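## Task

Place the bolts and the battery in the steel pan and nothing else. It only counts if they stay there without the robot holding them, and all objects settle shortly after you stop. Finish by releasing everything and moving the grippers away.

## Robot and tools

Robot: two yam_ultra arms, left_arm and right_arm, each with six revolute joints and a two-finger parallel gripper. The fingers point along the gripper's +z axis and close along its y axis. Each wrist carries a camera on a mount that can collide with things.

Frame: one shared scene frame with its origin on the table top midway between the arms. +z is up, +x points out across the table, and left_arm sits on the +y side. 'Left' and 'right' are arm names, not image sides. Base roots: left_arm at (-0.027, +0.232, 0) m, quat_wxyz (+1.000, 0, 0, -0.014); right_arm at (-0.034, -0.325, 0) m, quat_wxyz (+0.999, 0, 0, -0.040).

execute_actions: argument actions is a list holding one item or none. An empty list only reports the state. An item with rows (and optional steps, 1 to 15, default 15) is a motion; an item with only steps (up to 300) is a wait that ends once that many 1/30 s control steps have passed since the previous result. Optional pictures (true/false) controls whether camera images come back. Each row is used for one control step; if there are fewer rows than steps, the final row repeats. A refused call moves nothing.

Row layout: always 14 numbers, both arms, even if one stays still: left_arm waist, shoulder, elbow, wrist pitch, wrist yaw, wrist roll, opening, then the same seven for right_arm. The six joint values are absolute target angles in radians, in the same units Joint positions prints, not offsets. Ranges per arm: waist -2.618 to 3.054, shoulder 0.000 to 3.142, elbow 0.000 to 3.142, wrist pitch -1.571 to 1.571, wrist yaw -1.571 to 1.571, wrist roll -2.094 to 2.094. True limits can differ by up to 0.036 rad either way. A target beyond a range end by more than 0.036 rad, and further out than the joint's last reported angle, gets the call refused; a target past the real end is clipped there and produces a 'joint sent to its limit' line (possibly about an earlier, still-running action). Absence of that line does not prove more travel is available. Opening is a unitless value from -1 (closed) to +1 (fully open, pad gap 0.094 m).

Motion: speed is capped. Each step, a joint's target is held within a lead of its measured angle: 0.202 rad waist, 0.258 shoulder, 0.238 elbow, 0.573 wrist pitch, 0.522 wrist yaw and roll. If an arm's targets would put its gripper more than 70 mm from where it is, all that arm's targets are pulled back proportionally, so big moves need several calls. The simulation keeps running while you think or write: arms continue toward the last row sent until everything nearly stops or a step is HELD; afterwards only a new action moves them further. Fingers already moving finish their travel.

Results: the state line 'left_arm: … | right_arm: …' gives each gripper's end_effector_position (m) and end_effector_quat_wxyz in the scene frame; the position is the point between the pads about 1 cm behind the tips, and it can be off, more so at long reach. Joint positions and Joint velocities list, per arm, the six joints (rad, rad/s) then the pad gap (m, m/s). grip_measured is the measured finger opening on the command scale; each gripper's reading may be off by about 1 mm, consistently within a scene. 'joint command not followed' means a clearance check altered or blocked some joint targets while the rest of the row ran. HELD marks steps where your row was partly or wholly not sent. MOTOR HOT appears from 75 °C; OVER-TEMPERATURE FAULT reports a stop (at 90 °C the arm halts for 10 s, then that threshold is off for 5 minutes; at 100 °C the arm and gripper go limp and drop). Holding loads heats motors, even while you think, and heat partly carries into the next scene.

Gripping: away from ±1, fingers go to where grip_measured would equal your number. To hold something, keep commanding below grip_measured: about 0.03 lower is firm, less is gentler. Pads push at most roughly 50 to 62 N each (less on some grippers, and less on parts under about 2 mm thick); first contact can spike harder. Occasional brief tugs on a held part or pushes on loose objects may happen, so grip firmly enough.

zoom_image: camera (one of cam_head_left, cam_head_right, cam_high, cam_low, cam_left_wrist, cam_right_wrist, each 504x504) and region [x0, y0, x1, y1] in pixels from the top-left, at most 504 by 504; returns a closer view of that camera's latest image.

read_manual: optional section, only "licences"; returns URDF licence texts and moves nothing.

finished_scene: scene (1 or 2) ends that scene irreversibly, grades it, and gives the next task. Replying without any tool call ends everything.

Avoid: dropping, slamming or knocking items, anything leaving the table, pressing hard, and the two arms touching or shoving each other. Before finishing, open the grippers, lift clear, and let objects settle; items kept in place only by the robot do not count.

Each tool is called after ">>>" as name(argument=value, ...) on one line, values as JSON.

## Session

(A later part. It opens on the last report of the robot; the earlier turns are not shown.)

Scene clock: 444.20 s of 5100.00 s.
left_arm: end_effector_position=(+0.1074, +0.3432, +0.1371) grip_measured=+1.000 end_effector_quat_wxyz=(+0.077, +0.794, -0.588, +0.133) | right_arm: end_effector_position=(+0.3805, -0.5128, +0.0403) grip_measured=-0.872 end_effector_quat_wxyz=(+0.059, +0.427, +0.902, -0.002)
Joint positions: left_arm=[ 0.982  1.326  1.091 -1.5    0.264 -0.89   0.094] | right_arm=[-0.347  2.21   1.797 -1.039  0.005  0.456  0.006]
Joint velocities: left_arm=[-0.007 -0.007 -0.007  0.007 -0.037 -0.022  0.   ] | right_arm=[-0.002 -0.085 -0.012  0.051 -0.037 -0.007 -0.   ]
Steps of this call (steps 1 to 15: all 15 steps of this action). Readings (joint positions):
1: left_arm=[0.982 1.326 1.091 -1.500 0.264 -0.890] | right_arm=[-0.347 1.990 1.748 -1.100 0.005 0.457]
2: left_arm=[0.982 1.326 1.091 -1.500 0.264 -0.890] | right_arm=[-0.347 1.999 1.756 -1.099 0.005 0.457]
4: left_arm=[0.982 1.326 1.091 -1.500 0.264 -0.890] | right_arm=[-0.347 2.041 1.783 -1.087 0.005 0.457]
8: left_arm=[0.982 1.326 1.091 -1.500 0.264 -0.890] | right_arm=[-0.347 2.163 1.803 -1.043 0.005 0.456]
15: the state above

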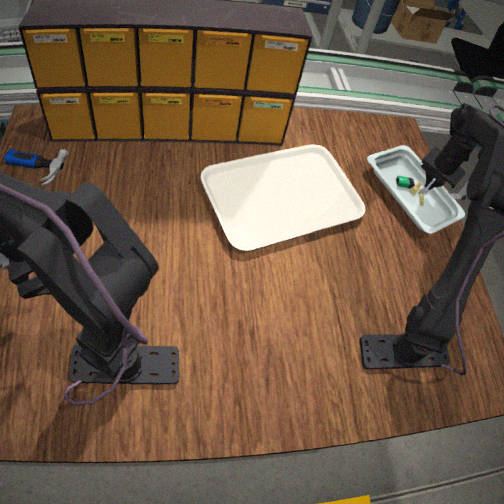

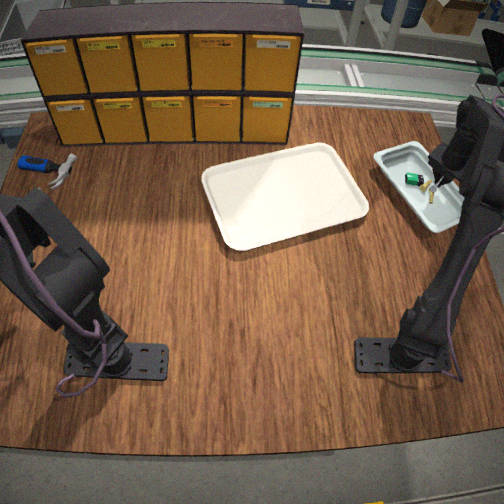

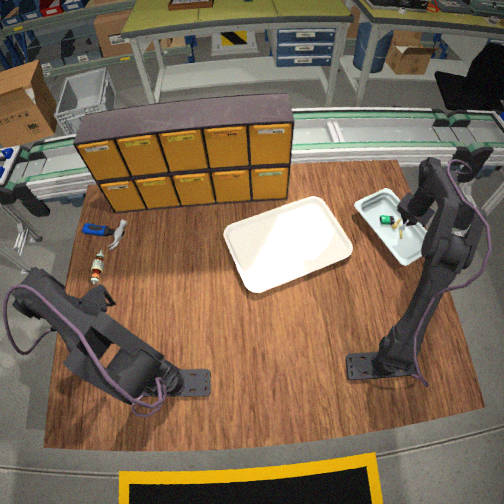

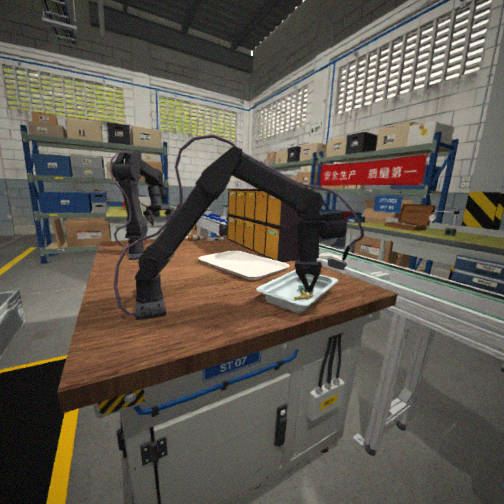

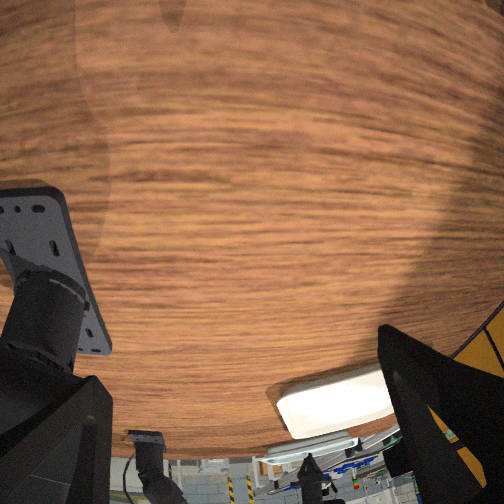

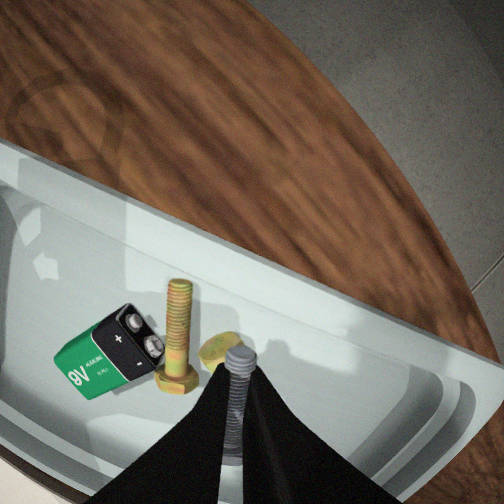

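Release and retreat.

>>> execute_actions(actions=[{"rows":[[0.982,1.326,1.091,-1.5,0.264,-0.89,1,-0.35,2.2,1.8,-1.04,0,0.45,-0.8],[0.982,1.326,1.091,-1.5,0.264,-0.89,1,-0.35,2.2,1.8,-1.04,0,0.45,-0.7],[0.982,1.326,1.091,-1.5,0.264,-0.89,1,-0.35,2.2,1.8,-1.04,0,0.45,-0.6],[0.982,1.326,1.091,-1.5,0.264,-0.89,1,-0.35,2.2,1.8,-1.04,0,0.45,-0.55],[0.982,1.326,1.091,-1.5,0.264,-0.89,1,-0.35,2.15,1.8,-1.06,0,0.45,-0.5],[0.982,1.326,1.091,-1.5,0.264,-0.89,1,-0.35,2.1,1.8,-1.08,0,0.45,-0.5],[0.982,1.326,1.091,-1.5,0.264,-0.89,1,-0.35,2.04,1.78,-1.1,0,0.45,-0.5],[0.982,1.326,1.091,-1.5,0.264,-0.89,1,-0.35,1.98,1.76,-1.1,0,0.45,-0.5],[0.982,1.326,1.091,-1.5,0.264,-0.89,1,-0.35,1.9,1.72,-1.1,0,0.45,-0.5],[0.982,1.326,1.091,-1.5,0.264,-0.89,1,-0.35,1.8,1.65,-1.1,0,0.45,-0.5],[0.982,1.326,1.091,-1.5,0.264,-0.89,1,-0.35,1.7,1.55,-1.1,0,0.45,-0.5],[0.982,1.326,1.091,-1.5,0.264,-0.89,1,-0.35,1.6,1.45,-1.1,0,0.45,-0.5]]}])

>>> execute_actions(actions=[{"steps":12}])

Scene clock: 453.73 s of 5100.00 s.
left_arm: end_effector_position=(+0.1074, +0.3432, +0.1371) grip_measured=+1.000 end_effector_quat_wxyz=(+0.077, +0.794, -0.588, +0.133) | right_arm: end_effector_position=(+0.3025, -0.4774, +0.1584) grip_measured=-0.503 end_effector_quat_wxyz=(+0.150, +0.423, +0.894, -0.000)
Joint positions: left_arm=[ 0.982  1.326  1.091 -1.5    0.264 -0.89   0.094] | right_arm=[-0.347  1.663  1.48  -1.087  0.005  0.456  0.023]
Joint velocities: left_arm=[-0.002 -0.017  0.017  0.066 -0.007  0.022  0.   ] | right_arm=[-0.012 -1.707 -0.447 -0.593 -0.022  0.037 -0.001]
Steps of this call (steps 1 to 15: the robot went on to your last target; steps 16 to 90: nothing new was sent; then 6.03 s passed at rest; steps 91 to 105: all 15 steps of this action). Readings (joint positions):
91: left_arm=[0.982 1.326 1.091 -1.500 0.264 -0.890] | right_arm=[-0.347 2.203 1.797 -1.038 0.005 0.456]
92: left_arm=[0.982 1.326 1.091 -1.500 0.264 -0.890] | right_arm=[-0.347 2.203 1.797 -1.038 0.005 0.456]
94: left_arm=[0.982 1.326 1.091 -1.500 0.264 -0.890] | right_arm=[-0.347 2.203 1.797 -1.038 0.005 0.456]
98: left_arm=[0.982 1.326 1.091 -1.500 0.264 -0.890] | right_arm=[-0.347 2.144 1.773 -1.053 0.005 0.456]
105: the state above

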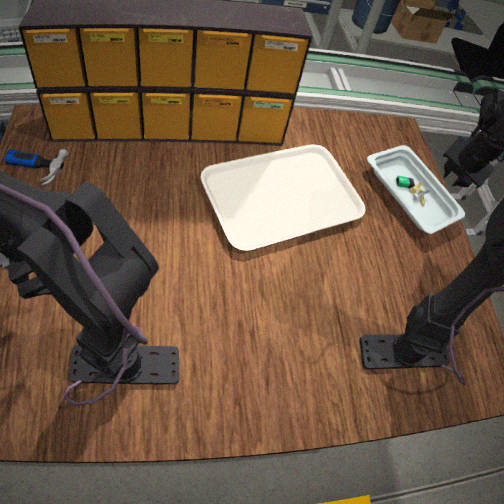

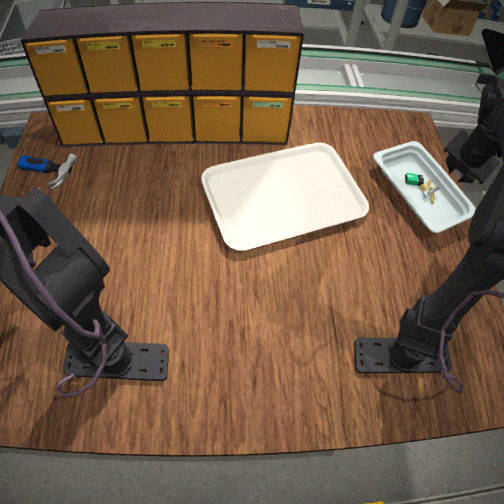

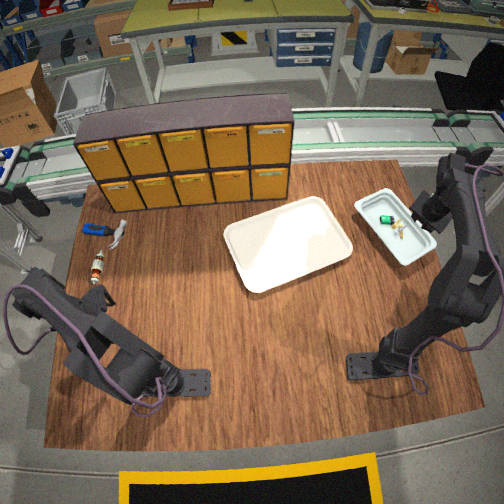

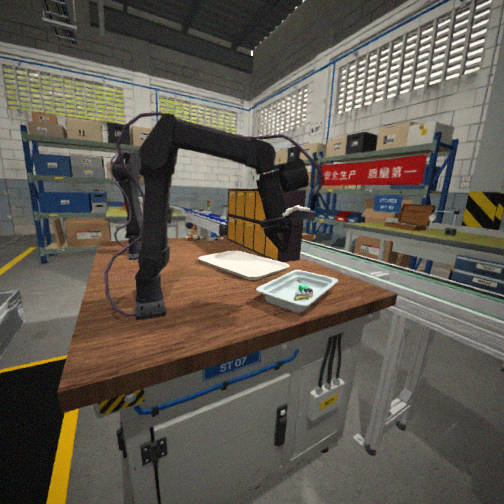

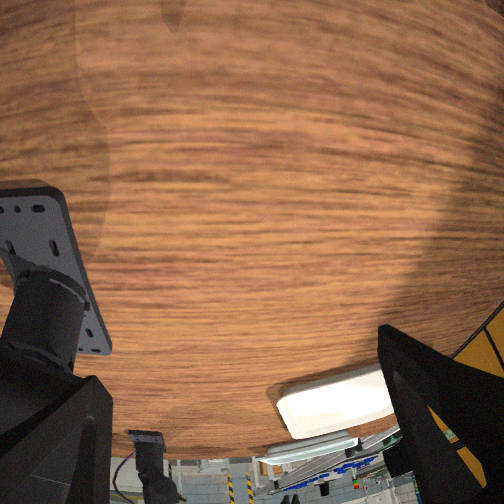

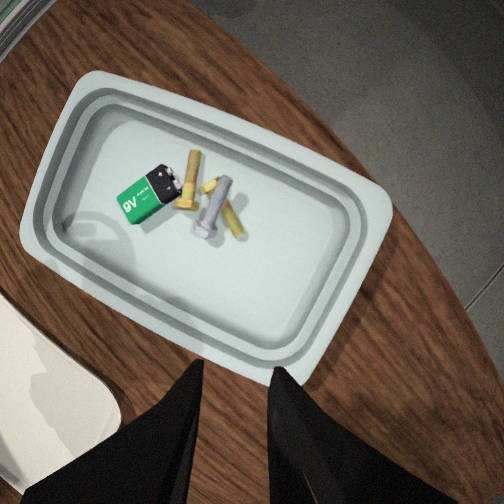

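Scene clock: 454.13 s of 5100.00 s.
left_arm: end_effector_position=(+0.1074, +0.3432, +0.1371) grip_measured=+1.000 end_effector_quat_wxyz=(+0.077, +0.794, -0.588, +0.133) | right_arm: end_effector_position=(+0.2920, -0.4726, +0.1704) grip_measured=-0.503 end_effector_quat_wxyz=(+0.161, +0.422, +0.892, -0.000)
Joint positions: left_arm=[ 0.982  1.326  1.091 -1.5    0.264 -0.89   0.094] | right_arm=[-0.347  1.601  1.454 -1.1    0.005  0.456  0.023]
Joint velocities: left_arm=[-0.002 -0.007 -0.012 -0.007 -0.007 -0.007  0.   ] | right_arm=[-0.012  0.007  0.007 -0.037 -0.095 -0.037 -0.   ]
Steps of this call (steps 1 to 12: the robot went on to your last target). Readings (joint positions):
1: left_arm=[0.982 1.326 1.091 -1.500 0.264 -0.890] | right_arm=[-0.347 1.616 1.473 -1.100 0.005 0.456]
2: left_arm=[0.982 1.326 1.091 -1.500 0.264 -0.890] | right_arm=[-0.347 1.586 1.473 -1.102 0.005 0.456]
4: left_arm=[0.982 1.326 1.091 -1.500 0.264 -0.890] | right_arm=[-0.347 1.566 1.473 -1.100 0.005 0.456]
8: left_arm=[0.982 1.326 1.091 -1.500 0.264 -0.890] | right_arm=[-0.347 1.588 1.462 -1.100 0.005 0.456]
12: the state above

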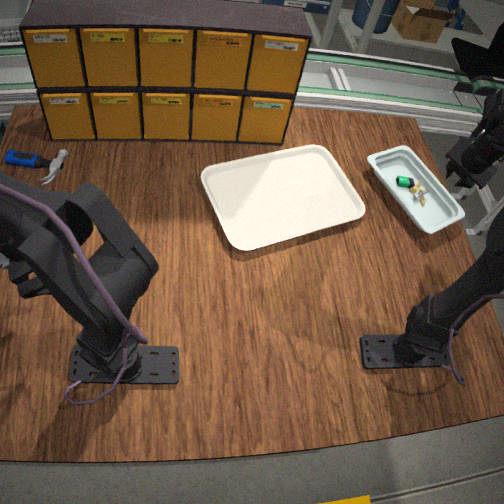

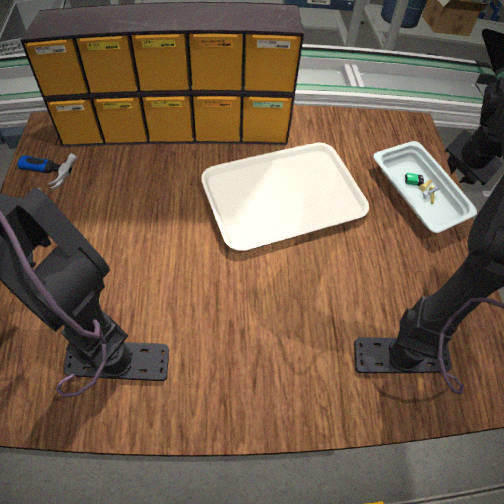

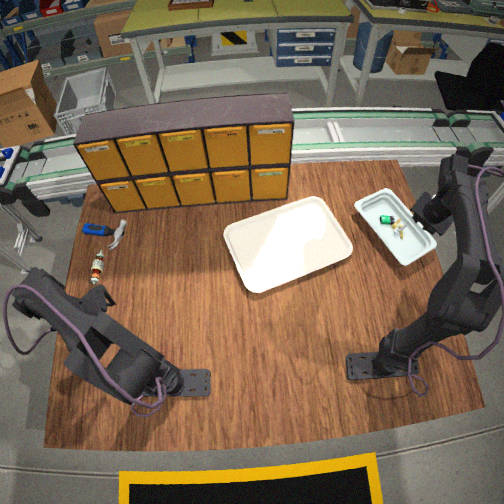

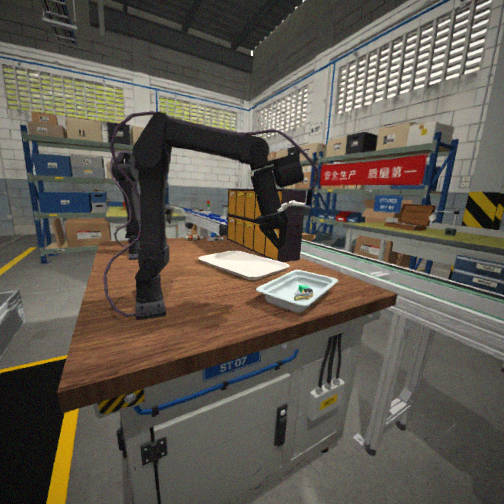

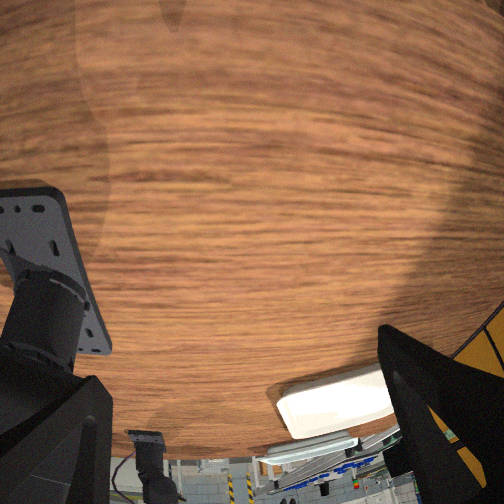

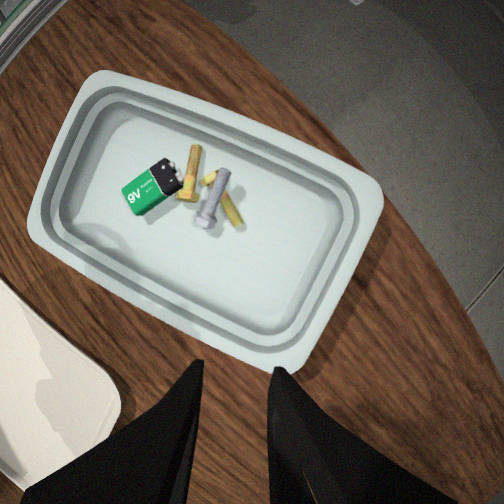

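>>> finished_scene(scene=1)

The scene is finished: the task was done.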